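# Place two pipette tip boxes on the pipetting robot's deck

## Task

Take both pipette tip boxes from the supply shelves and set them into the two vacant slots on the deck of the pipetting robot, which stands on the bench that has shelves. Each box's lid must end up completely closed on it, and every other piece of labware on the deck must stay seated in its slot. The task fails if a box is flipped or if a box or lid touches the floor. The pedal bin and the stool may be pushed aside. At the end, release the gripper and back the robot away. The task also fails if the robot falls or is left leaning.

## Robot and tools

ROBOT. A Hello Robot Stretch 4 with one arm. It has an omni-wheel base, a lift on a mast, a telescoping arm that reaches forward, a wrist with yaw, pitch and roll, and a two-finger gripper. It stands about 1.6 m tall. The base rim lies within 0.23 m of the base origin.

FRAMES. Base frame: origin on the floor below the base centre, x ahead, y to the left, z up. hand_pose is reported in this frame and marks a point between the open fingertips (link pinch). With all wrist joints at 0 its axes line up with the base frame. The printed value may not match the true hand position exactly. The odometry frame is where the base frame was when the scene began. base_odometry heading runs from -3.142 to 3.142 and is positive to the left. It counts wheel turns only, so slipping shows up as travel.

execute_actions. Argument "actions" is a list that holds one action or none. An empty list just reports state and images. An action may contain "base", "joints" or both, plus optional "pace" and "contact_limits". Alternatively it may contain only {"end_of_arm": "enable_torque"}, which turns back on any wrist or gripper motor that has shut itself off. Base and joint motions in one action start at the same moment but may finish at different times.

"base" takes exactly one relative move from the current spot: translate_m (metres, forward positive, -2 to 2), strafe_m (metres sideways, left positive, -2 to 2) or rotate_rad (radians in place, counter-clockwise from above positive, -3.2 to 3.2). Base moves count from the position in the latest state report.

"joints" is a single object of absolute targets keyed by joint name. lift_m: metres, 0 to 1.2. arm_m: metres of extension, 0 to 0.55. wrist_yaw_rad: -1.134 to 4.276; 0 points ahead, positive turns left, 3.14 is stowed back, and above 3.4 the arm may block it. wrist_pitch_rad: -1.117 to 4.259; 0 is level, 1.57 points down. wrist_roll_rad: -1.117 to 4.259; at 0 the fingers are level, and positive turns clockwise as seen from behind the gripper. gripper_m: fingertip gap in metres, -0.038 to 0.141; negative values press the tips together. Joint targets outside their range are clipped and the result notes it. Any other bad key or value rejects the whole call. A joint or base left out of an action may keep driving toward its earlier target without the status showing it.

"pace" is "slow", "default", "fast" or "max". The base then moves at up to 0.1, 0.3, 0.4 or 0.6 m/s and turns at up to 1, 2, 3 or 4 rad/s. With the lift above 0.2 these speeds drop, down to 0.3 m/s and 1 rad/s at lift 1.2. One action runs at most 15 s. "contact_limits" only accepts arm_m, from 0 (gentlest) to 0.75 (firmest), default 0.5.

"cameras" selects the returned images: head_camera, head_left_camera, head_right_camera, wrist_camera or "all". Leaving it out or null gives all of them, and [] gives none. head_camera faces ahead and down, so turn the base to look elsewhere. The two head fisheyes look down more steeply and also show the base and arm. wrist_camera looks along the fingers, with the tips near the bottom of its picture.

wait: seconds from 0 to 10. It commands nothing and returns the same report as an empty action. zoom_image: camera plus region [x0, y0, x1, y1] in pixels of that camera's latest full image, measured from the top-left, at most 504 by 504. read_manual returns only licence texts. finished_scene: pass scene (1 or 2). It ends the scene for good and reports success. Once a call reports a stop, the remaining execute_actions, wait and finished_scene calls in that same reply are skipped.

RESULTS. The "pictures" line gives the order of the images. lidar_m lists 12 distances in metres, one per 30-degree sector: the 1st straight ahead, then counter-clockwise (4th left, 7th behind, 10th right). "-" means nothing seen, or something closer than 0.25 m. The lidar covers roughly 0.15 m up to robot height, so table tops appear. Glass, thin legs and things behind the robot may be missed. wrist_depth_mm is a 7x7 grid of median depths from 100 to 2000 mm, starting top-left; "-" means out of range or hidden. joint_positions are the readings, with done tolerances of ±0.004 for lift, arm and gripper, ±0.02 for yaw and roll, and ±0.05 for pitch. base_status and joint_status can be done, off_target (resting short and maybe still pushing), contact_stop_at_<key>, limit_stop_at_<name>, time_out or torque_fault. on_its_own reports what the call did not command, where "held at" means a held target. A difference over about 0.1 rad between turned_by_wheels and turned_by_imu points to a collision or slip, and the heading error is roughly that difference. base_tilt is in degrees, forward and right positive, with a fixed offset of up to about 1.5. motor_effort is percent of maximum, positive toward larger joint values, with the peak in brackets. For wheel_0, wheel_1 and wheel_2, positive pushes the base to turn right.

GRIPPING. Close to a gripper_m below the object's width. A smaller value squeezes harder and pulls the object toward the wrist, and opening pushes it back out. Neither the reading nor "done" proves a grasp. At commands of 0 or more, a firm hold shows as a clear change in gripper effort. If the fingertips jam against a surface below them, raise the lift.

HAZARDS. Contact stops leave the lift, arm or wheels slack: a slack lift can sink and slack wheels can roll. Above 6 degrees of lean the robot gives limit_stop_at_tilt and refuses lift, arm and wheel commands until it leans less. A wrist motor that overloads, for example when the gripper is pushed into something or holds over about 2 kg while level, goes limp with torque_fault until you send enable_torque. limit_stop_at_own_body means a joint was about to hit the robot. It is likely with pitch below -0.2 combined with roll below -0.4 or above 4. Back away from the body, not toward it. To unfold at the start, send lift_m 0.4 with wrist_yaw_rad 0. Do not drive or turn with over 1 kg held and arm_m above 0.2, especially at fast or max, and avoid hard sustained pushes with the gripper high. Drops, slams and hard hits are penalised. Loose objects may occasionally get nudged by something.

Each tool is called after "Request:" as a command line: name --argument value for each argument, lists and objects as JSON in quotes; but a table of rows of numbers goes row by row, as --pt "numbers of a row", without its own name.

## Session

Request:
execute_actions --actions '[]'

Scene clock: 0.00 s.
base_odometry: x=+0.000 y=+0.000 heading=+0.000 (m, m, rad; odometry frame)
turned_by_wheels: +0.000 (rad since the last result)
turned_by_imu: +0.000 (rad since the last result)
base_tilt: forward=+0.8 right=+0.2 (deg)
lidar_m: 2.14 1.32 1.33 1.66 1.91 1.91 1.43 1.32 1.32 2.23 1.56 1.57
base_status: not commanded
joint_positions: lift_m=+0.241 arm_m=+0.000 wrist_yaw_rad=+3.116 wrist_pitch_rad=+0.018 wrist_roll_rad=+0.018 gripper_m=+0.057
joint_status: not commanded
motor_effort: lift_m=+19 arm_m=+0 wrist_yaw_rad=+1 wrist_pitch_rad=-6 wrist_roll_rad=+1 gripper_m=-4 wheel_0=+1 wheel_1=+0 wheel_2=+1 (%)
hand_pose: x=-0.1151 y=+0.0946 z=+0.4142 quat_wxyz=(+0.013, -0.009, +0.009, +1.000) (m; base frame)
wrist_depth_mm: - 145 246 - - - 1661 / - 114 144 - - - 1661 / - 116 143 - - - 1661 / 116 138 183 - - - 1576 / 223 1756 - - - - 1618 / 715 1430 213 1921 211 1756 1618 / 574 1060 1008 152 1078 1160 1229
pictures: head_camera, head_left_camera, head_right_camera, wrist_camera
Images, in order (width x height): head_camera 420x560, head_left_camera 420x672, head_right_camera 420x672, wrist_camera 616x392.

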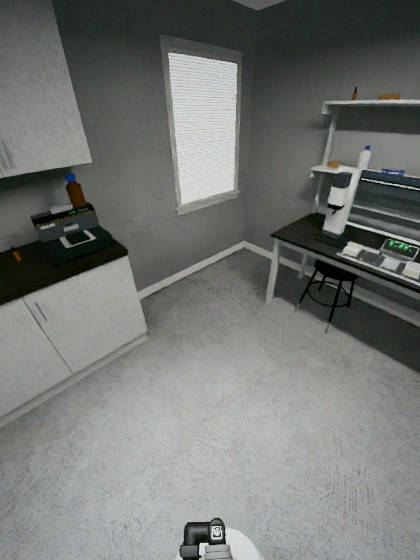

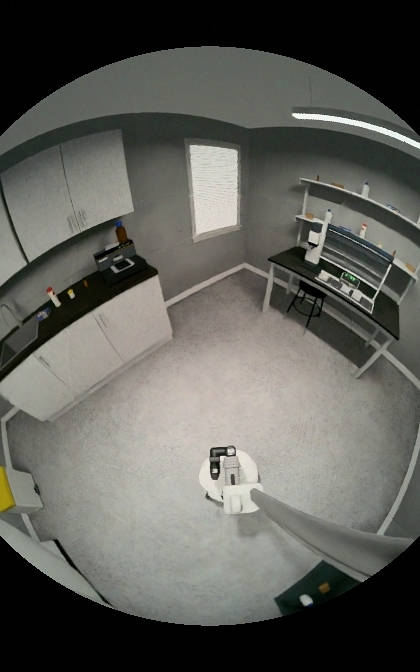

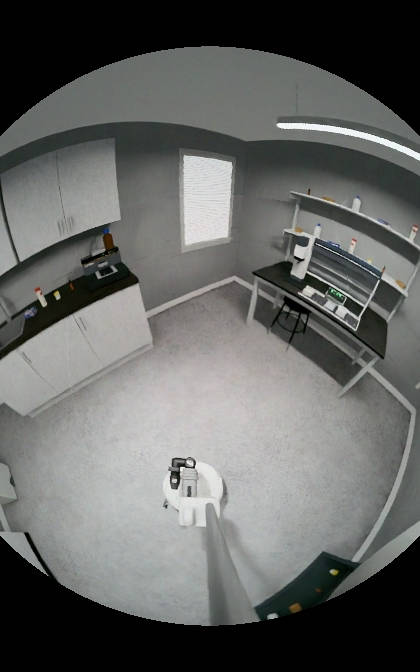

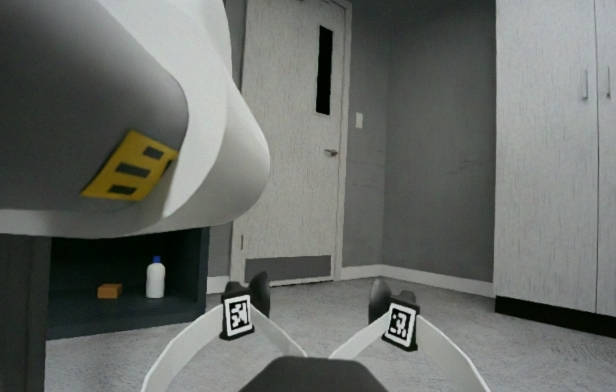

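Request:
execute_actions --actions '[{"base":{"rotate_rad":-0.8},"joints":{"lift_m":0.4,"wrist_yaw_rad":0}}]' --cameras '["head_camera","head_left_camera"]'

Request:
zoom_image --camera "head_camera" --region '[60, 120, 360, 320]'

Request:
execute_actions --actions '[{"base":{"rotate_rad":-1.57}}]'

Scene clock: 3.40 s.
base_odometry: x=+0.000 y=+0.000 heading=-0.800 (m, m, rad; odometry frame)
turned_by_wheels: -0.800 (rad since the last result)
turned_by_imu: -0.808 (rad since the last result)
base_tilt: forward=+0.6 right=+0.1 (deg)
lidar_m: 1.55 1.67 1.32 1.31 1.41 1.98 1.91 2.38 1.34 1.31 1.88 1.61
base_status: done
joint_positions: lift_m=+0.400 arm_m=+0.000 wrist_yaw_rad=+0.000 wrist_pitch_rad=+0.018 wrist_roll_rad=+0.018 gripper_m=+0.057
joint_status: all done
motor_effort: lift_m=+24(26) arm_m=+0(0) wrist_yaw_rad=+0(4) wrist_pitch_rad=-6(5) wrist_roll_rad=+2(1) gripper_m=-3(3) wheel_0=+1(10) wheel_1=+0(9) wheel_2=+1(9) (%)
hand_pose: x=+0.4595 y=-0.0873 z=+0.5727 quat_wxyz=(+1.000, +0.009, +0.009, +0.000) (m; base frame)
wrist_depth_mm: - - - - - - - / - - 1708 1983 - - - / - - - - - - - / - - 1430 1576 1983 - - / - - - - - - 1983 / 1863 - 213 - 211 - 1921 / 1336 1397 1397 153 1336 1537 1618
pictures: head_camera, head_left_camera
Images, in order (width x height): head_camera 420x560, head_left_camera 420x672.

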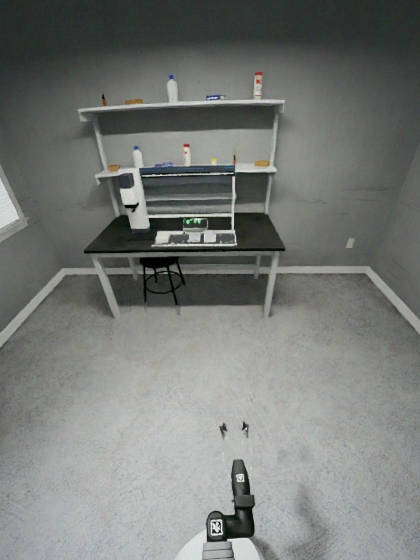

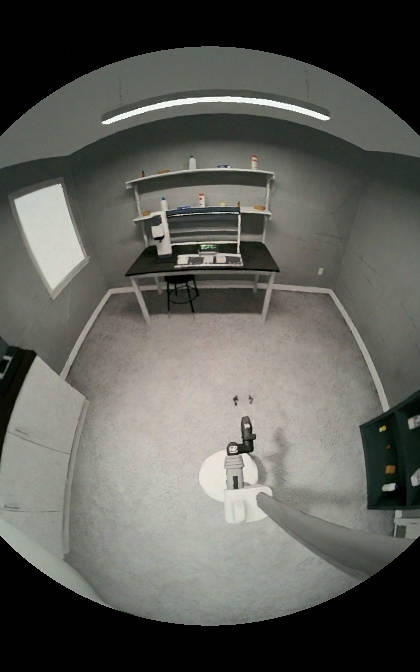

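Region (60, 120, 360, 320) of head_camera's 420x560 image, scaled by 1.680, with more detail than that image has.

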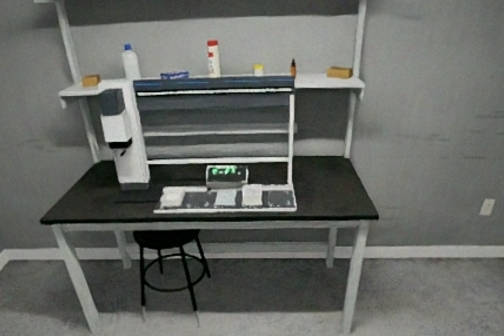

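Scene clock: 5.47 s.
base_odometry: x=+0.000 y=+0.000 heading=-2.370 (m, m, rad; odometry frame)
turned_by_wheels: -1.570 (rad since the last result)
turned_by_imu: -1.586 (rad since the last result)
base_tilt: forward=+0.7 right=+0.0 (deg)
lidar_m: 1.30 1.88 1.62 1.55 1.66 1.36 1.33 1.42 2.00 1.91 2.03 1.36
base_status: done
joint_positions: lift_m=+0.400 arm_m=+0.000 wrist_yaw_rad=+0.000 wrist_pitch_rad=+0.018 wrist_roll_rad=+0.018 gripper_m=+0.057
joint_status: not commanded
motor_effort: lift_m=+22(24) arm_m=-1(0) wrist_yaw_rad=+1(0) wrist_pitch_rad=-6(5) wrist_roll_rad=+1(1) gripper_m=-3(3) wheel_0=+1(8) wheel_1=+1(7) wheel_2=+2(8) (%)
hand_pose: x=+0.4595 y=-0.0875 z=+0.5728 quat_wxyz=(+1.000, +0.009, +0.009, +0.000) (m; base frame)
wrist_depth_mm: 1708 1661 1618 1464 1464 1397 1464 / 1756 1618 1618 1576 1537 1308 1464 / 1708 1661 1661 1537 1464 1229 1464 / 1618 1618 1576 1576 1537 1366 1464 / 1618 1661 1618 1537 1464 1098 1430 / 1661 1576 213 1499 211 1308 1430 / 1397 1397 1205 153 1229 1078 1430
pictures: head_camera, head_left_camera, head_right_camera, wrist_camera
camera_calibration (this result's frames):
wrist_camera: T_world_to_cam=[[0.0336087, -0.998551, 0.042029, -0.117534], [0.0369555, -0.0407824, -0.998484, 0.621062], [0.998752, 0.035111, 0.0355313, -0.249613], [0, 0, 0, 1]] pos_world=[0.2303, -0.083271, 0.63393]
Images, in order (width x height): head_camera 420x560, head_left_camera 420x672, head_right_camera 420x672, wrist_camera 616x392.

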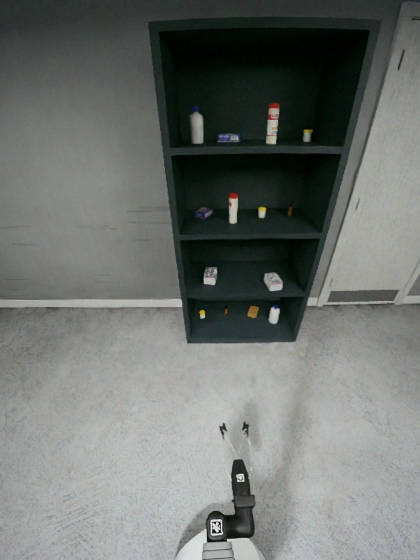

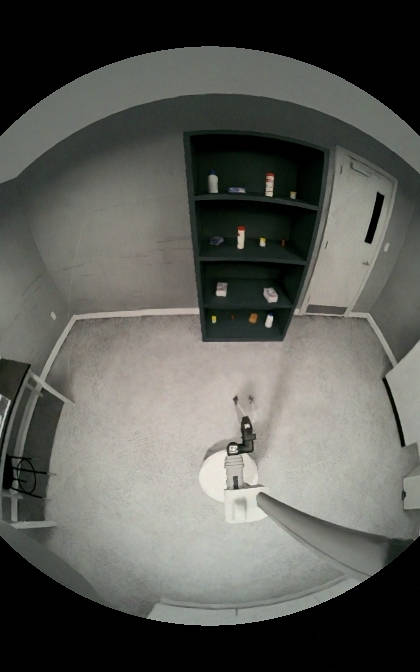

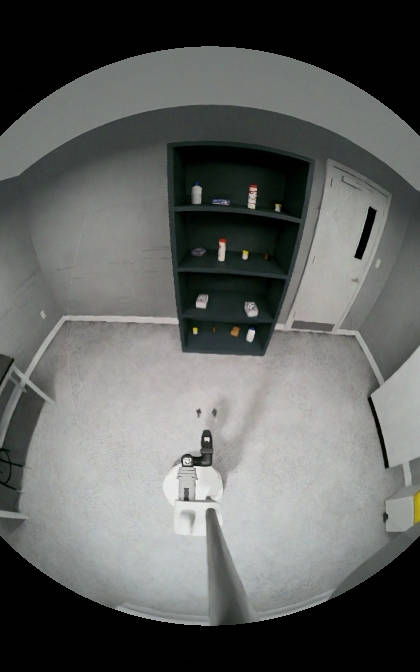

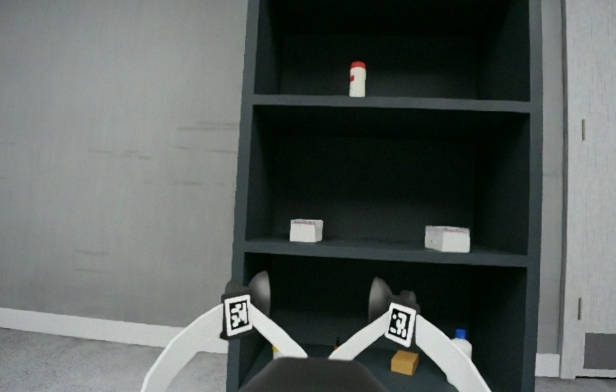

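Request:
execute_actions --actions '[{"base":{"translate_m":0.6},"joints":{"gripper_m":0.141}}]' --cameras '["head_camera","wrist_camera"]'

Request:
zoom_image --camera "head_camera" --region '[160, 280, 380, 420]'

Scene clock: 9.63 s.
base_odometry: x=-0.430 y=-0.419 heading=-2.370 (m, m, rad; odometry frame)
turned_by_wheels: +0.000 (rad since the last result)
turned_by_imu: +0.000 (rad since the last result)
base_tilt: forward=+0.7 right=+0.2 (deg)
lidar_m: 0.70 1.27 1.80 1.52 1.65 1.99 1.93 2.09 2.03 1.95 0.96 0.73
base_status: done
joint_positions: lift_m=+0.400 arm_m=+0.000 wrist_yaw_rad=+0.000 wrist_pitch_rad=+0.018 wrist_roll_rad=+0.018 gripper_m=+0.141
joint_status: all done
motor_effort: lift_m=+22(22) arm_m=-1(0) wrist_yaw_rad=+1(1) wrist_pitch_rad=-5(3) wrist_roll_rad=+2(2) gripper_m=+0(2) wheel_0=+1(8) wheel_1=+1(5) wheel_2=-2(10) (%)
hand_pose: x=+0.4595 y=-0.0874 z=+0.5728 quat_wxyz=(+1.000, +0.009, +0.009, +0.000) (m; base frame)
wrist_depth_mm: 1042 1042 609 634 627 621 603 / 1042 1008 723 917 878 842 820 / 1042 1025 750 946 931 931 891 / 1060 1008 750 960 946 917 878 / 1025 1008 647 621 917 904 597 / 1008 991 214 492 484 215 466 / 1025 554 809 150 917 891 866
pictures: head_camera, wrist_camera
camera_calibration (this result's frames):
wrist_camera: T_world_to_cam=[[0.0337991, -0.998545, 0.0420292, -0.117567], [0.0369632, -0.0407755, -0.998484, 0.621061], [0.998745, 0.0353014, 0.0355312, -0.249612], [0, 0, 0, 1]] pos_world=[0.230316, -0.0832597, 0.63393]
Images, in order (width x height): head_camera 420x560, wrist_camera 616x392.

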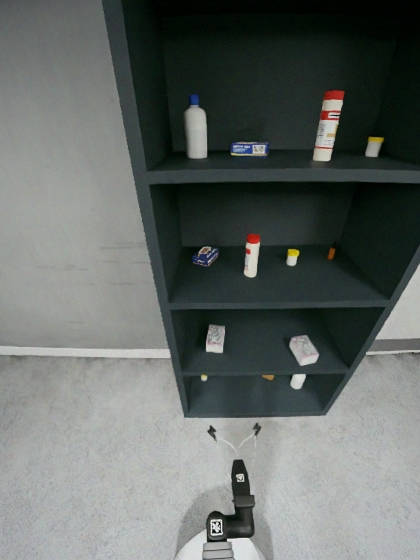

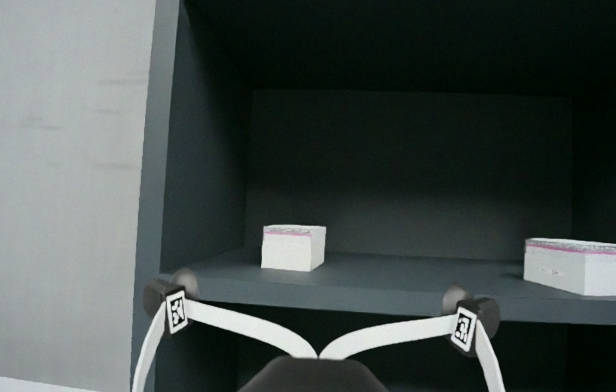

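Region (160, 280, 380, 420) of head_camera's 420x560 image, scaled by 2.291, with more detail than that image has; it fills the top 321 rows of this view, and the rest is white.

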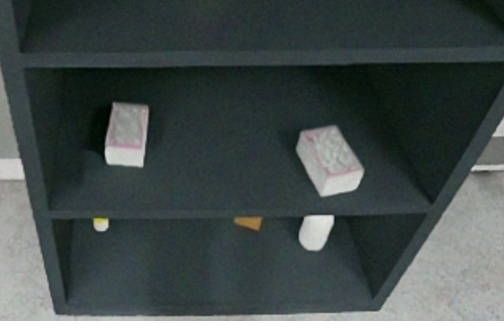

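Request:
execute_actions --actions '[{"base":{"strafe_m":0.085},"joints":{"wrist_yaw_rad":-0.15,"arm_m":0.25,"lift_m":0.395}}]' --cameras '["head_camera","wrist_camera"]'

Scene clock: 14.43 s.
base_odometry: x=-0.370 y=-0.479 heading=-2.370 (m, m, rad; odometry frame)
turned_by_wheels: +0.000 (rad since the last result)
turned_by_imu: +0.001 (rad since the last result)
base_tilt: forward=+0.7 right=+0.1 (deg)
lidar_m: 0.71 1.25 1.84 1.45 1.56 2.61 1.93 2.07 2.10 2.06 0.98 0.74
base_status: done
joint_positions: lift_m=+0.395 arm_m=+0.249 wrist_yaw_rad=-0.150 wrist_pitch_rad=+0.018 wrist_roll_rad=+0.018 gripper_m=+0.141
joint_status: all done
motor_effort: lift_m=+14(21) arm_m=+6(5) wrist_yaw_rad=+0(1) wrist_pitch_rad=-5(5) wrist_roll_rad=+2(2) gripper_m=-1(0) wheel_0=-1(11) wheel_1=+2(9) wheel_2=+0(1) (%)
hand_pose: x=+0.6921 y=-0.1295 z=+0.5685 quat_wxyz=(+0.997, +0.010, +0.008, -0.075) (m; base frame)
wrist_depth_mm: 260 351 627 647 627 634 603 / 257 359 723 732 741 759 759 / 258 364 707 732 732 741 759 / 255 377 715 715 723 741 750 / 253 379 609 392 723 732 741 / 253 277 215 349 362 215 384 / 252 255 258 150 266 266 273
pictures: head_camera, wrist_camera
camera_calibration (this result's frames):
wrist_camera: T_world_to_cam=[[-0.115731, -0.992391, 0.0420318, -0.0630116], [0.0305381, -0.045851, -0.998481, 0.610268], [0.992811, -0.114271, 0.0356121, -0.495566], [0, 0, 0, 1]] pos_world=[0.466074, -0.0911797, 0.629638]
Images, in order (width x height): head_camera 420x560, wrist_camera 616x392.

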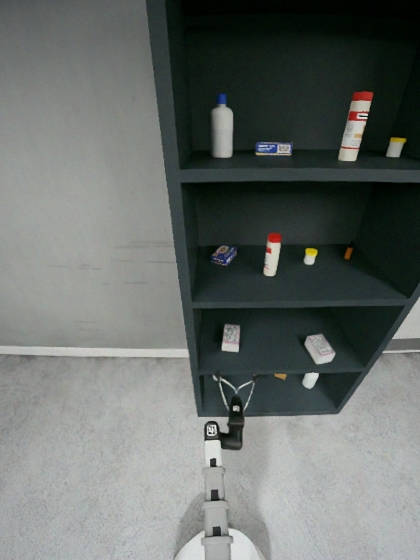

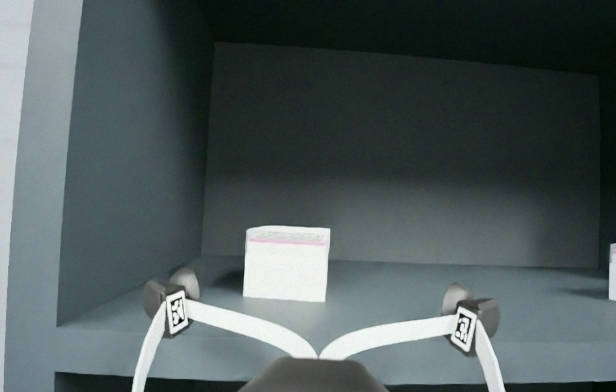

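Request:
execute_actions --actions '[{"joints":{"arm_m":0.40,"lift_m":0.385}}]' --cameras '["head_camera","wrist_camera"]'

Scene clock: 17.13 s.
base_odometry: x=-0.370 y=-0.479 heading=-2.370 (m, m, rad; odometry frame)
turned_by_wheels: +0.000 (rad since the last result)
turned_by_imu: +0.001 (rad since the last result)
base_tilt: forward=+0.6 right=+0.2 (deg)
lidar_m: 0.70 1.26 1.82 1.46 1.52 2.62 1.94 2.08 2.10 2.06 0.98 0.72
base_status: not commanded
joint_positions: lift_m=+0.385 arm_m=+0.399 wrist_yaw_rad=-0.150 wrist_pitch_rad=+0.018 wrist_roll_rad=+0.018 gripper_m=+0.141
joint_status: all done
motor_effort: lift_m=+14(14) arm_m=+6(6) wrist_yaw_rad=+1(1) wrist_pitch_rad=-4(5) wrist_roll_rad=+1(1) gripper_m=-1(0) wheel_0=-1(1) wheel_1=+2(2) wheel_2=+0(0) (%)
hand_pose: x=+0.8421 y=-0.1295 z=+0.5585 quat_wxyz=(+0.997, +0.010, +0.008, -0.075) (m; base frame)
wrist_depth_mm: 215 330 569 585 585 597 603 / 220 336 574 580 580 585 603 / 223 347 569 580 574 591 603 / 226 353 564 564 580 585 597 / 229 359 535 236 580 580 591 / 224 247 214 233 319 214 342 / 180 182 189 150 198 195 220
pictures: head_camera, wrist_camera
camera_calibration (this result's frames):
wrist_camera: T_world_to_cam=[[-0.11574, -0.99239, 0.0420319, -0.0452249], [0.0305425, -0.045852, -0.998481, 0.595691], [0.99281, -0.11428, 0.035617, -0.644144], [0, 0, 0, 1]] pos_world=[0.616085, -0.0911801, 0.61963]
Images, in order (width x height): head_camera 420x560, wrist_camera 616x392.

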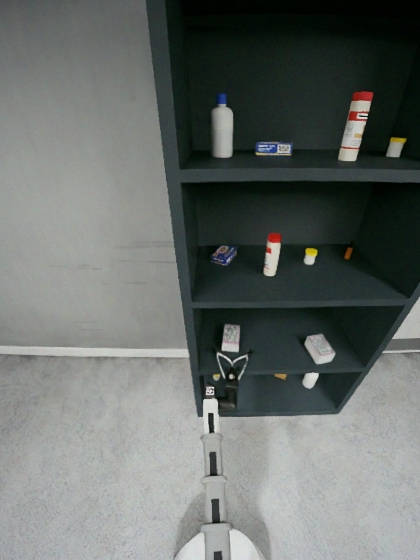

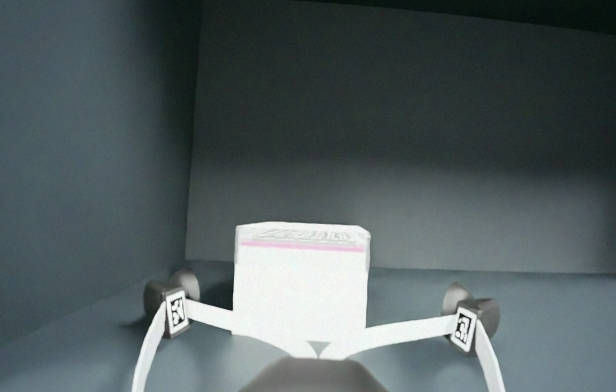

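Request:
execute_actions --actions '[{"joints":{"arm_m":0.445},"pace":"slow"}]' --cameras '["wrist_camera"]'

Scene clock: 20.50 s.
base_odometry: x=-0.370 y=-0.479 heading=-2.370 (m, m, rad; odometry frame)
turned_by_wheels: +0.000 (rad since the last result)
turned_by_imu: +0.001 (rad since the last result)
base_tilt: forward=+0.6 right=+0.1 (deg)
lidar_m: 0.71 1.24 1.81 1.47 1.52 2.59 1.93 2.08 2.10 2.06 0.99 0.73
base_status: not commanded
joint_positions: lift_m=+0.385 arm_m=+0.444 wrist_yaw_rad=-0.150 wrist_pitch_rad=+0.018 wrist_roll_rad=+0.018 gripper_m=+0.141
joint_status: all done
motor_effort: lift_m=+14(14) arm_m=+6(6) wrist_yaw_rad=+1(0) wrist_pitch_rad=-6(5) wrist_roll_rad=+0(2) gripper_m=+0(2) wheel_0=-1(1) wheel_1=+2(2) wheel_2=+0(0) (%)
hand_pose: x=+0.8870 y=-0.1295 z=+0.5585 quat_wxyz=(+0.997, +0.010, +0.008, -0.075) (m; base frame)
wrist_depth_mm: 211 322 521 539 544 554 559 / 216 330 530 535 544 544 559 / 220 338 517 525 539 549 549 / 223 345 517 525 530 539 549 / 225 353 517 198 530 539 544 / 220 246 192 188 189 215 340 / 178 182 189 149 185 194 222
pictures: wrist_camera
camera_calibration (this result's frames):
wrist_camera: T_world_to_cam=[[-0.115801, -0.992383, 0.0420319, -0.0399828], [0.0305396, -0.0458538, -0.998481, 0.594319], [0.992803, -0.114341, 0.0356169, -0.688785], [0, 0, 0, 1]] pos_world=[0.661047, -0.0911829, 0.61963]
Images, in order (width x height): wrist_camera 616x392.

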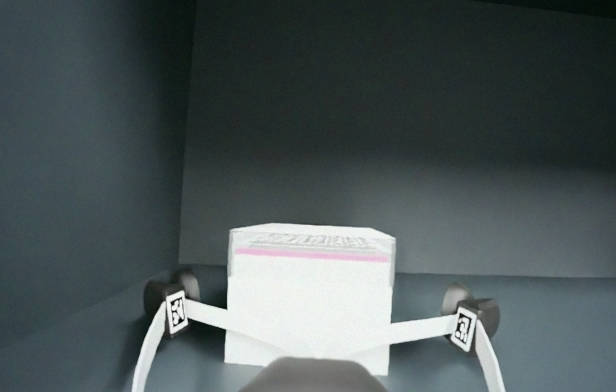

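Request:
execute_actions --actions '[{"joints":{"gripper_m":0.045}}]' --cameras '["wrist_camera"]'

Request:
execute_actions --actions '[{"joints":{"lift_m":0.42},"pace":"slow"}]' --cameras '["head_camera","wrist_camera"]'

Scene clock: 23.13 s.
base_odometry: x=-0.370 y=-0.479 heading=-2.370 (m, m, rad; odometry frame)
turned_by_wheels: +0.000 (rad since the last result)
turned_by_imu: +0.001 (rad since the last result)
base_tilt: forward=+0.5 right=+0.2 (deg)
lidar_m: 0.70 1.24 1.81 1.46 1.52 2.61 1.93 2.07 2.10 2.05 1.00 0.75
base_status: not commanded
joint_positions: lift_m=+0.385 arm_m=+0.444 wrist_yaw_rad=-0.149 wrist_pitch_rad=+0.018 wrist_roll_rad=+0.018 gripper_m=+0.045
joint_status: all done
motor_effort: lift_m=+14(14) arm_m=+6(6) wrist_yaw_rad=-1(0) wrist_pitch_rad=-5(4) wrist_roll_rad=+1(1) gripper_m=-15(14) wheel_0=-1(1) wheel_1=+2(2) wheel_2=+0(0) (%)
hand_pose: x=+0.8871 y=-0.1294 z=+0.5585 quat_wxyz=(+0.997, +0.010, +0.008, -0.075) (m; base frame)
wrist_depth_mm: 211 324 530 539 544 554 559 / 216 330 525 530 539 549 554 / 220 336 521 530 530 549 549 / 222 345 517 530 535 539 554 / 225 355 517 189 530 535 544 / 220 279 180 178 178 336 343 / 178 171 177 176 175 172 220
pictures: wrist_camera
camera_calibration (this result's frames):
wrist_camera: T_world_to_cam=[[-0.115332, -0.992437, 0.0420321, -0.0402669], [0.0305613, -0.0458396, -0.998481, 0.594305], [0.992857, -0.113872, 0.035617, -0.688854], [0, 0, 0, 1]] pos_world=[0.661126, -0.0911611, 0.61963]
Images, in order (width x height): wrist_camera 616x392.

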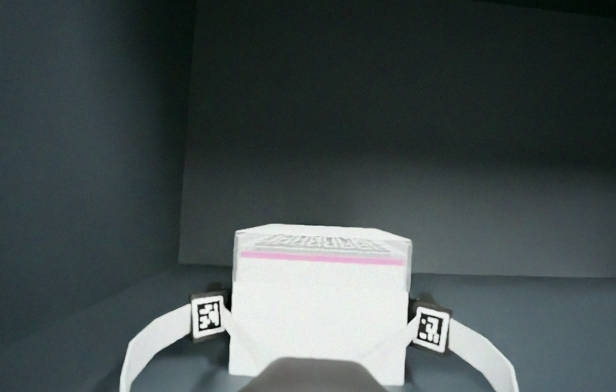

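Scene clock: 24.27 s.
base_odometry: x=-0.370 y=-0.479 heading=-2.370 (m, m, rad; odometry frame)
turned_by_wheels: +0.000 (rad since the last result)
turned_by_imu: +0.000 (rad since the last result)
base_tilt: forward=+0.6 right=+0.2 (deg)
lidar_m: 0.70 1.27 1.82 1.44 1.55 2.62 1.93 2.10 2.11 2.04 0.98 0.73
base_status: not commanded
joint_positions: lift_m=+0.420 arm_m=+0.444 wrist_yaw_rad=-0.150 wrist_pitch_rad=+0.019 wrist_roll_rad=+0.018 gripper_m=+0.045
joint_status: all done
motor_effort: lift_m=+25(25) arm_m=+6(6) wrist_yaw_rad=+0(1) wrist_pitch_rad=-10(9) wrist_roll_rad=+1(2) gripper_m=-13(14) wheel_0=-1(1) wheel_1=+2(2) wheel_2=+0(0) (%)
hand_pose: x=+0.8871 y=-0.1295 z=+0.5922 quat_wxyz=(+0.997, +0.010, +0.009, -0.075) (m; base frame)
wrist_depth_mm: 212 324 525 535 539 549 559 / 216 334 521 525 539 539 554 / 220 340 521 530 539 544 559 / 223 349 521 525 530 539 554 / 224 353 512 189 530 535 539 / 226 327 179 178 178 462 477 / 224 237 242 176 176 173 298
pictures: head_camera, wrist_camera
camera_calibration (this result's frames):
wrist_camera: T_world_to_cam=[[-0.115519, -0.992418, 0.0419806, -0.0415542], [0.0290375, -0.0456194, -0.998537, 0.629321], [0.992881, -0.114131, 0.0340872, -0.689171], [0, 0, 0, 1]] pos_world=[0.66119, -0.0911856, 0.653637]
Images, in order (width x height): head_camera 420x560, wrist_camera 616x392.

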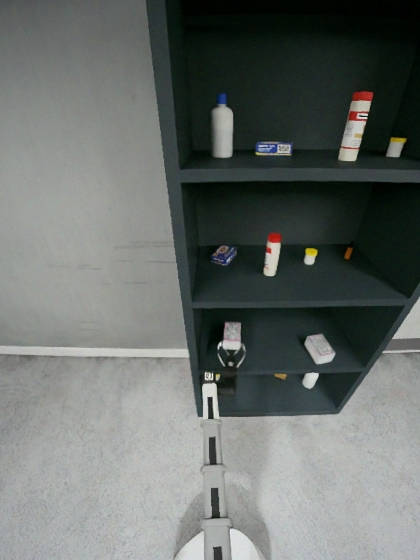

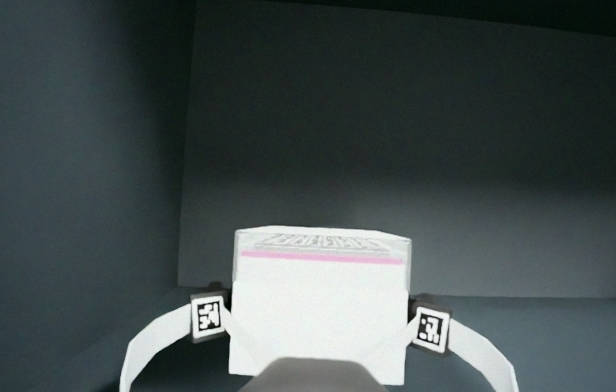

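Request:
execute_actions --actions '[{"base":{"translate_m":-0.6},"joints":{"arm_m":0.0,"wrist_yaw_rad":0}}]' --cameras '[]'

Request:
execute_actions --actions '[{"base":{"rotate_rad":1.57},"joints":{"lift_m":0.75},"pace":"slow"}]' --cameras '[]'

Request:
execute_actions --actions '[{"base":{"translate_m":0.85}}]' --cameras '["head_camera","wrist_camera"]'

Scene clock: 28.70 s.
base_odometry: x=+0.059 y=-0.061 heading=-2.370 (m, m, rad; odometry frame)
turned_by_wheels: +0.000 (rad since the last result)
turned_by_imu: +0.002 (rad since the last result)
base_tilt: forward=+0.7 right=+0.1 (deg)
lidar_m: 0.52 1.90 1.53 1.47 1.56 1.36 1.32 1.41 2.11 2.00 2.14 1.37
base_status: done
joint_positions: lift_m=+0.420 arm_m=+0.001 wrist_yaw_rad=+0.000 wrist_pitch_rad=+0.019 wrist_roll_rad=+0.018 gripper_m=+0.045
joint_status: all done
motor_effort: lift_m=+24(25) arm_m=-6(7) wrist_yaw_rad=+1(5) wrist_pitch_rad=-11(12) wrist_roll_rad=+1(2) gripper_m=-14(14) wheel_0=-1(6) wheel_1=+0(9) wheel_2=+0(14) (%)
hand_pose: x=+0.4604 y=-0.0874 z=+0.5922 quat_wxyz=(+1.000, +0.009, +0.010, +0.000) (m; base frame)
wrist_depth_mm: 1756 1756 1618 1397 1430 1430 1182 / 1756 1661 1618 1464 1576 1499 1182 / 1708 1618 1618 1366 1464 1366 1205 / 1756 1661 1618 1537 1499 1499 1281 / 1618 1618 1618 188 1182 1255 1160 / 1661 1576 179 178 178 1397 1138 / 1397 1336 1366 175 176 173 1118
pictures: none
No camera images: the call's "cameras" was empty. Leave "cameras" out to get every camera's image.

Scene clock: 31.93 s.
base_odometry: x=+0.059 y=-0.061 heading=-0.800 (m, m, rad; odometry frame)
turned_by_wheels: +1.569 (rad since the last result)
turned_by_imu: +1.587 (rad since the last result)
base_tilt: forward=+0.7 right=+0.1 (deg)
lidar_m: 0.55 1.60 1.34 1.31 1.40 2.05 1.99 2.40 1.34 1.30 1.90 1.53
base_status: done
joint_positions: lift_m=+0.750 arm_m=+0.001 wrist_yaw_rad=+0.000 wrist_pitch_rad=+0.019 wrist_roll_rad=+0.018 gripper_m=+0.045
joint_status: all done
motor_effort: lift_m=+25(26) arm_m=-5(5) wrist_yaw_rad=+0(0) wrist_pitch_rad=-10(10) wrist_roll_rad=+0(2) gripper_m=-15(15) wheel_0=-2(7) wheel_1=-2(5) wheel_2=-5(12) (%)
hand_pose: x=+0.4604 y=-0.0874 z=+0.9221 quat_wxyz=(+1.000, +0.009, +0.010, +0.000) (m; base frame)
wrist_depth_mm: - - - - - - 1921 / - - - - - - 1921 / - - - - - - 1863 / - - - - - 1983 1983 / - 1537 1499 189 1708 1921 1863 / - - 179 178 178 1983 1983 / - - 1921 176 176 172 1921
pictures: none
No camera images: the call's "cameras" was empty. Leave "cameras" out to get every camera's image.

Scene clock: 36.23 s.
base_odometry: x=+0.651 y=-0.671 heading=-0.800 (m, m, rad; odometry frame)
turned_by_wheels: +0.000 (rad since the last result)
turned_by_imu: +0.000 (rad since the last result)
base_tilt: forward=+0.8 right=+0.2 (deg)
lidar_m: 0.49 0.67 0.97 1.35 1.36 1.95 2.86 1.85 1.57 1.85 1.89 0.65
base_status: done
joint_positions: lift_m=+0.750 arm_m=+0.001 wrist_yaw_rad=+0.000 wrist_pitch_rad=+0.019 wrist_roll_rad=+0.018 gripper_m=+0.045
joint_status: not commanded
motor_effort: lift_m=+24(25) arm_m=-5(5) wrist_yaw_rad=+1(1) wrist_pitch_rad=-11(9) wrist_roll_rad=+1(1) gripper_m=-13(14) wheel_0=+1(4) wheel_1=+2(7) wheel_2=+0(12) (%)
hand_pose: x=+0.4604 y=-0.0874 z=+0.9222 quat_wxyz=(+1.000, +0.009, +0.010, +0.000) (m; base frame)
wrist_depth_mm: 1366 1336 1255 1255 1205 1182 1118 / 768 788 768 759 759 1182 1138 / 732 1255 1182 1098 1060 991 1138 / 750 1281 1255 1182 1160 1160 1138 / 732 1229 1160 189 1160 1160 1118 / 640 647 180 178 178 878 1098 / 473 455 459 175 175 172 585
pictures: head_camera, wrist_camera
camera_calibration (this result's frames):
wrist_camera: T_world_to_cam=[[0.0338876, -0.998544, 0.0419708, -0.132264], [0.0353021, -0.0407728, -0.998545, 0.970724], [0.998802, 0.0353199, 0.033869, -0.261418], [0, 0, 0, 1]] pos_world=[0.231318, -0.0832587, 0.983717]
Images, in order (width x height): head_camera 420x560, wrist_camera 616x392.

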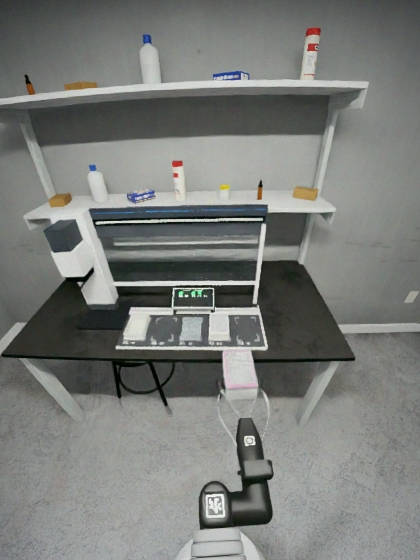

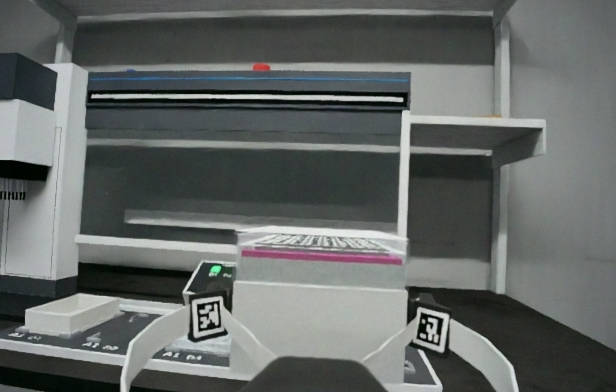

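Request:
zoom_image --camera "head_camera" --region '[105, 280, 285, 400]'

Request:
zoom_image --camera "wrist_camera" --region '[0, 250, 260, 392]'

Region (105, 280, 285, 400) of head_camera's 420x560 image, scaled by 2.800, with more detail than that image has.

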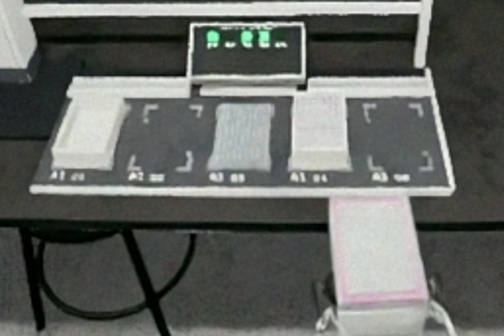

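Region (0, 250, 260, 392) of wrist_camera's 616x392 image, scaled by 1.938; it fills the top 275 rows of this view, and the rest is white.

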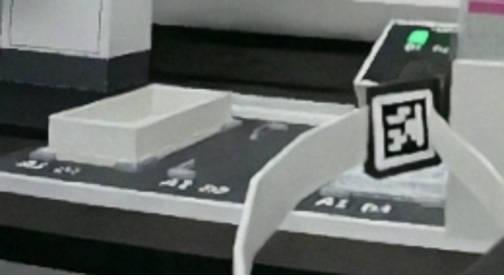

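Request:
execute_actions --actions '[{"base":{"strafe_m":-0.083},"joints":{"lift_m":0.68,"arm_m":0.15}}]' --cameras '["head_camera","wrist_camera"]'

Request:
zoom_image --camera "head_camera" --region '[150, 290, 300, 390]'

Scene clock: 42.23 s.
base_odometry: x=+0.592 y=-0.729 heading=-0.800 (m, m, rad; odometry frame)
turned_by_wheels: +0.000 (rad since the last result)
turned_by_imu: +0.001 (rad since the last result)
base_tilt: forward=+0.6 right=+0.1 (deg)
lidar_m: 0.62 0.69 0.98 1.42 1.42 2.11 2.85 1.72 1.50 1.75 1.89 0.64
base_status: done
joint_positions: lift_m=+0.680 arm_m=+0.149 wrist_yaw_rad=+0.000 wrist_pitch_rad=+0.020 wrist_roll_rad=+0.018 gripper_m=+0.045
joint_status: all done
motor_effort: lift_m=+15(22) arm_m=+6(7) wrist_yaw_rad=+1(3) wrist_pitch_rad=-11(12) wrist_roll_rad=+2(2) gripper_m=-15(15) wheel_0=+0(6) wheel_1=+0(7) wheel_2=+0(0) (%)
hand_pose: x=+0.6084 y=-0.0874 z=+0.8529 quat_wxyz=(+1.000, +0.009, +0.010, +0.000) (m; base frame)
wrist_depth_mm: 654 627 621 609 1060 1042 1008 / 878 878 831 831 809 778 991 / 1182 1118 1078 1060 1042 1008 976 / 1160 1118 1060 976 1042 991 976 / 960 559 564 189 1008 991 976 / 430 445 180 177 179 591 621 / 317 309 304 176 175 173 379
pictures: head_camera, wrist_camera
camera_calibration (this result's frames):
wrist_camera: T_world_to_cam=[[0.0338387, -0.998546, 0.0419681, -0.134354], [0.0352227, -0.0407745, -0.998547, 0.896385], [0.998806, 0.0352678, 0.0337917, -0.406807], [0, 0, 0, 1]] pos_world=[0.379295, -0.0832618, 0.914468]
Images, in order (width x height): head_camera 420x560, wrist_camera 616x392.

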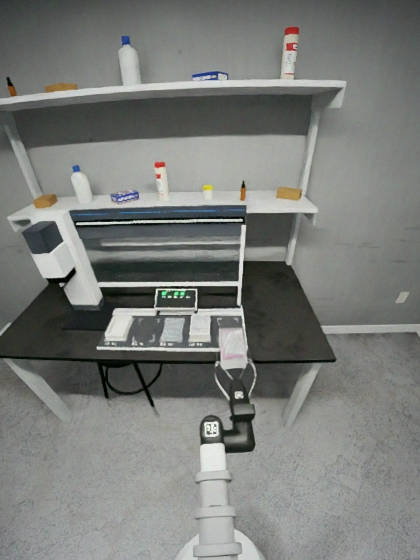

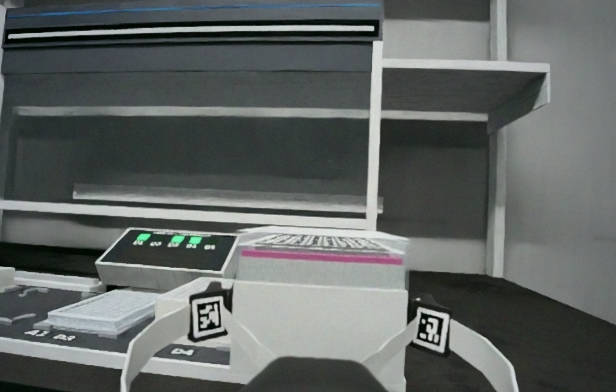

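Region (150, 290, 300, 390) of head_camera's 420x560 image, scaled by 3.360, with more detail than that image has.

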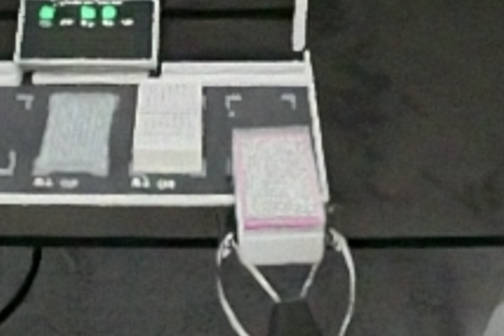

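Request:
execute_actions --actions '[{"base":{"rotate_rad":-0.09},"joints":{"arm_m":0.05},"pace":"slow"}]' --cameras '[]'

Request:
execute_actions --actions '[{"base":{"strafe_m":0.068}}]' --cameras '["head_camera","wrist_camera"]'

Request:
zoom_image --camera "head_camera" --region '[150, 300, 300, 400]'

Scene clock: 46.77 s.
base_odometry: x=+0.592 y=-0.729 heading=-0.890 (m, m, rad; odometry frame)
turned_by_wheels: -0.089 (rad since the last result)
turned_by_imu: -0.089 (rad since the last result)
base_tilt: forward=+0.6 right=+0.1 (deg)
lidar_m: 0.56 0.65 0.88 1.71 1.42 1.91 2.90 1.91 1.49 1.75 1.82 0.66
base_status: done
joint_positions: lift_m=+0.680 arm_m=+0.051 wrist_yaw_rad=+0.000 wrist_pitch_rad=+0.020 wrist_roll_rad=+0.018 gripper_m=+0.045
joint_status: all done
motor_effort: lift_m=+15(15) arm_m=-6(6) wrist_yaw_rad=+0(1) wrist_pitch_rad=-10(10) wrist_roll_rad=+1(1) gripper_m=-14(13) wheel_0=+3(4) wheel_1=+2(5) wheel_2=+2(5) (%)
hand_pose: x=+0.5104 y=-0.0874 z=+0.8529 quat_wxyz=(+1.000, +0.009, +0.010, +0.000) (m; base frame)
wrist_depth_mm: 707 699 707 1160 1182 1160 1160 / 715 707 707 831 960 1182 1182 / 1205 1160 1182 1160 1182 1138 1118 / 1182 1182 1160 1098 1138 1138 1160 / 931 621 691 189 1078 1160 1118 / 436 445 179 178 178 603 1160 / 359 355 353 176 175 173 384
pictures: none
No camera images: the call's "cameras" was empty. Leave "cameras" out to get every camera's image.

Scene clock: 48.03 s.
base_odometry: x=+0.645 y=-0.686 heading=-0.890 (m, m, rad; odometry frame)
turned_by_wheels: +0.000 (rad since the last result)
turned_by_imu: +0.000 (rad since the last result)
base_tilt: forward=+0.7 right=+0.2 (deg)
lidar_m: 0.55 0.66 0.88 1.69 1.35 1.80 2.90 2.04 1.55 1.81 1.93 0.67
base_status: done
joint_positions: lift_m=+0.680 arm_m=+0.051 wrist_yaw_rad=+0.000 wrist_pitch_rad=+0.020 wrist_roll_rad=+0.018 gripper_m=+0.045
joint_status: not commanded
motor_effort: lift_m=+15(15) arm_m=-6(6) wrist_yaw_rad=+1(0) wrist_pitch_rad=-10(10) wrist_roll_rad=+3(2) gripper_m=-14(13) wheel_0=-2(7) wheel_1=+1(11) wheel_2=+0(2) (%)
hand_pose: x=+0.5103 y=-0.0874 z=+0.8529 quat_wxyz=(+1.000, +0.009, +0.010, +0.000) (m; base frame)
wrist_depth_mm: 699 715 715 707 1182 1182 1182 / 878 707 699 699 917 1160 1182 / 1160 1182 1160 1160 1160 1160 1160 / 1182 1182 1182 1078 1138 1138 1118 / 960 640 621 190 1138 1160 1138 / 433 455 179 177 178 597 609 / 357 355 351 175 175 173 379
pictures: head_camera, wrist_camera
camera_calibration (this result's frames):
wrist_camera: T_world_to_cam=[[0.033853, -0.998545, 0.0419684, -0.131041], [0.0352232, -0.0407744, -0.998547, 0.899838], [0.998806, 0.0352821, 0.0337916, -0.308902], [0, 0, 0, 1]] pos_world=[0.281275, -0.0832609, 0.914468]
Images, in order (width x height): head_camera 420x560, wrist_camera 616x392.

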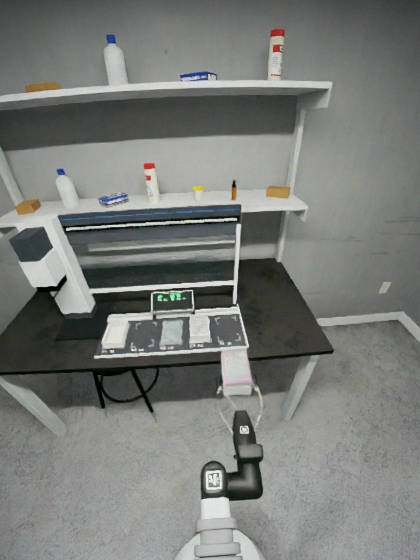

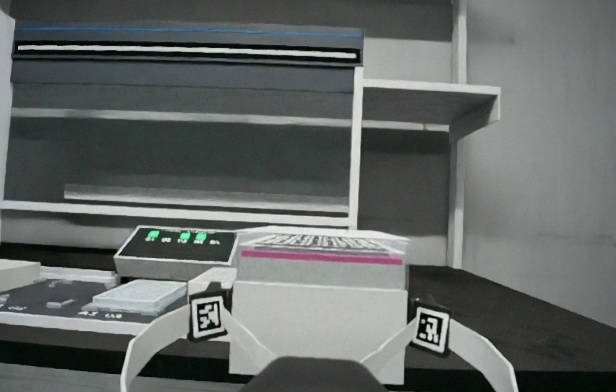

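Region (150, 300, 300, 400) of head_camera's 420x560 image, scaled by 3.360, with more detail than that image has.

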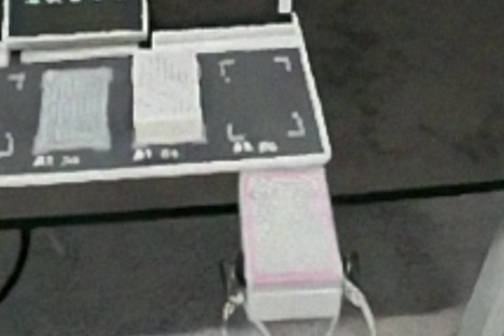

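Request:
execute_actions --actions '[{"joints":{"arm_m":0.29,"lift_m":0.67}}]' --cameras '["head_camera","wrist_camera","head_right_camera"]'

Request:
zoom_image --camera "head_camera" --region '[170, 290, 290, 370]'

Scene clock: 51.63 s.
base_odometry: x=+0.645 y=-0.686 heading=-0.890 (m, m, rad; odometry frame)
turned_by_wheels: +0.000 (rad since the last result)
turned_by_imu: +0.001 (rad since the last result)
base_tilt: forward=+0.7 right=+0.0 (deg)
lidar_m: 0.60 0.66 0.90 1.71 1.34 1.79 2.87 2.01 1.53 1.83 1.89 0.67
base_status: not commanded
joint_positions: lift_m=+0.670 arm_m=+0.289 wrist_yaw_rad=+0.000 wrist_pitch_rad=+0.019 wrist_roll_rad=+0.018 gripper_m=+0.045
joint_status: all done
motor_effort: lift_m=+14(14) arm_m=+6(7) wrist_yaw_rad=+0(1) wrist_pitch_rad=-11(10) wrist_roll_rad=+2(2) gripper_m=-15(14) wheel_0=-2(2) wheel_1=+1(1) wheel_2=+0(0) (%)
hand_pose: x=+0.7484 y=-0.0874 z=+0.8430 quat_wxyz=(+1.000, +0.009, +0.010, +0.000) (m; base frame)
wrist_depth_mm: 634 627 603 603 609 627 904 / 946 931 891 842 809 778 904 / 946 946 931 946 917 917 917 / 931 831 842 917 904 904 904 / 404 413 878 190 917 917 891 / 377 289 179 178 178 554 564 / 225 208 230 176 176 173 353
pictures: head_camera, head_right_camera, wrist_camera
camera_calibration (this result's frames):
wrist_camera: T_world_to_cam=[[0.0339456, -0.998542, 0.0419739, -0.138726], [0.0353909, -0.0407708, -0.998542, 0.881392], [0.998797, 0.0353816, 0.0339554, -0.546421], [0, 0, 0, 1]] pos_world=[0.51928, -0.083255, 0.904483]
Images, in order (width x height): head_camera 420x560, head_right_camera 420x672, wrist_camera 616x392.

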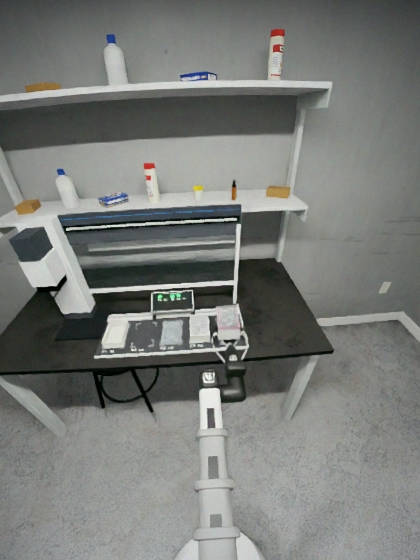

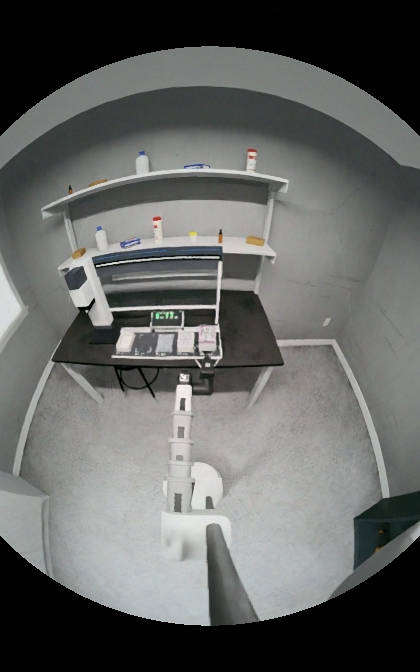

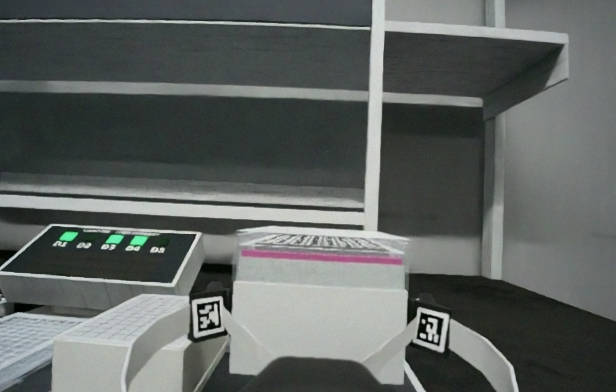

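Region (170, 290, 290, 370) of head_camera's 420x560 image, scaled by 4.200, with more detail than that image has.

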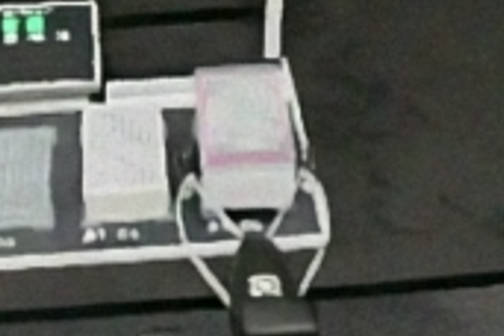

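Request:
execute_actions --actions '[{"joints":{"arm_m":0.319,"lift_m":0.66},"pace":"slow"}]' --cameras '["head_camera","wrist_camera"]'

Request:
zoom_image --camera "head_camera" --region '[180, 295, 270, 355]'

Scene clock: 55.10 s.
base_odometry: x=+0.645 y=-0.686 heading=-0.890 (m, m, rad; odometry frame)
turned_by_wheels: +0.000 (rad since the last result)
turned_by_imu: +0.001 (rad since the last result)
base_tilt: forward=+0.6 right=+0.1 (deg)
lidar_m: 0.62 0.64 0.88 1.69 1.34 1.80 2.88 2.01 1.56 1.82 1.87 0.65
base_status: not commanded
joint_positions: lift_m=+0.660 arm_m=+0.318 wrist_yaw_rad=+0.000 wrist_pitch_rad=+0.019 wrist_roll_rad=+0.018 gripper_m=+0.045
joint_status: all done
motor_effort: lift_m=+14(15) arm_m=+6(5) wrist_yaw_rad=+0(1) wrist_pitch_rad=-11(10) wrist_roll_rad=+2(1) gripper_m=-12(15) wheel_0=-2(2) wheel_1=+1(1) wheel_2=+0(0) (%)
hand_pose: x=+0.7773 y=-0.0874 z=+0.8330 quat_wxyz=(+1.000, +0.009, +0.010, +0.000) (m; base frame)
wrist_depth_mm: 654 647 621 609 597 597 591 / 904 931 891 904 842 778 878 / 904 931 904 891 891 891 866 / 820 798 798 820 891 878 878 / 370 375 676 189 878 878 878 / 345 250 180 178 178 512 530 / 179 178 229 176 175 173 329
pictures: head_camera, wrist_camera
camera_calibration (this result's frames):
wrist_camera: T_world_to_cam=[[0.0339081, -0.998543, 0.0419737, -0.139272], [0.0353831, -0.0407721, -0.998542, 0.870416], [0.998798, 0.0353438, 0.0339491, -0.575019], [0, 0, 0, 1]] pos_world=[0.548253, -0.0832573, 0.894514]
Images, in order (width x height): head_camera 420x560, wrist_camera 616x392.

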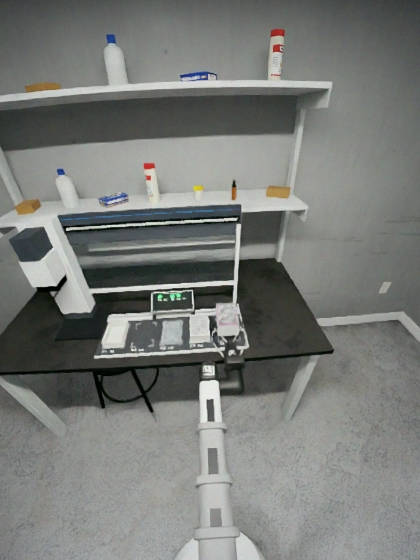

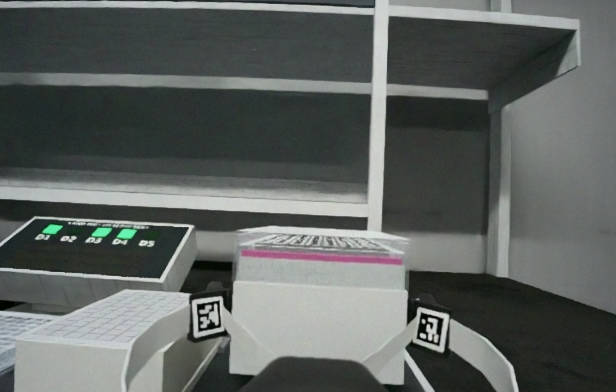

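Region (180, 295, 270, 355) of head_camera's 420x560 image, scaled by 5.600, with more detail than that image has.

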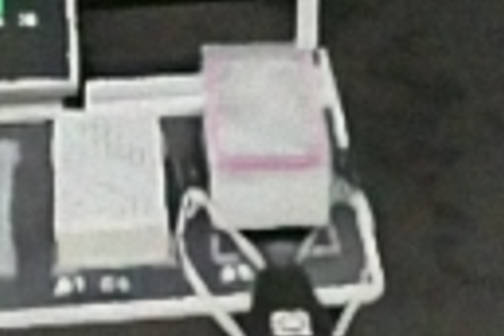

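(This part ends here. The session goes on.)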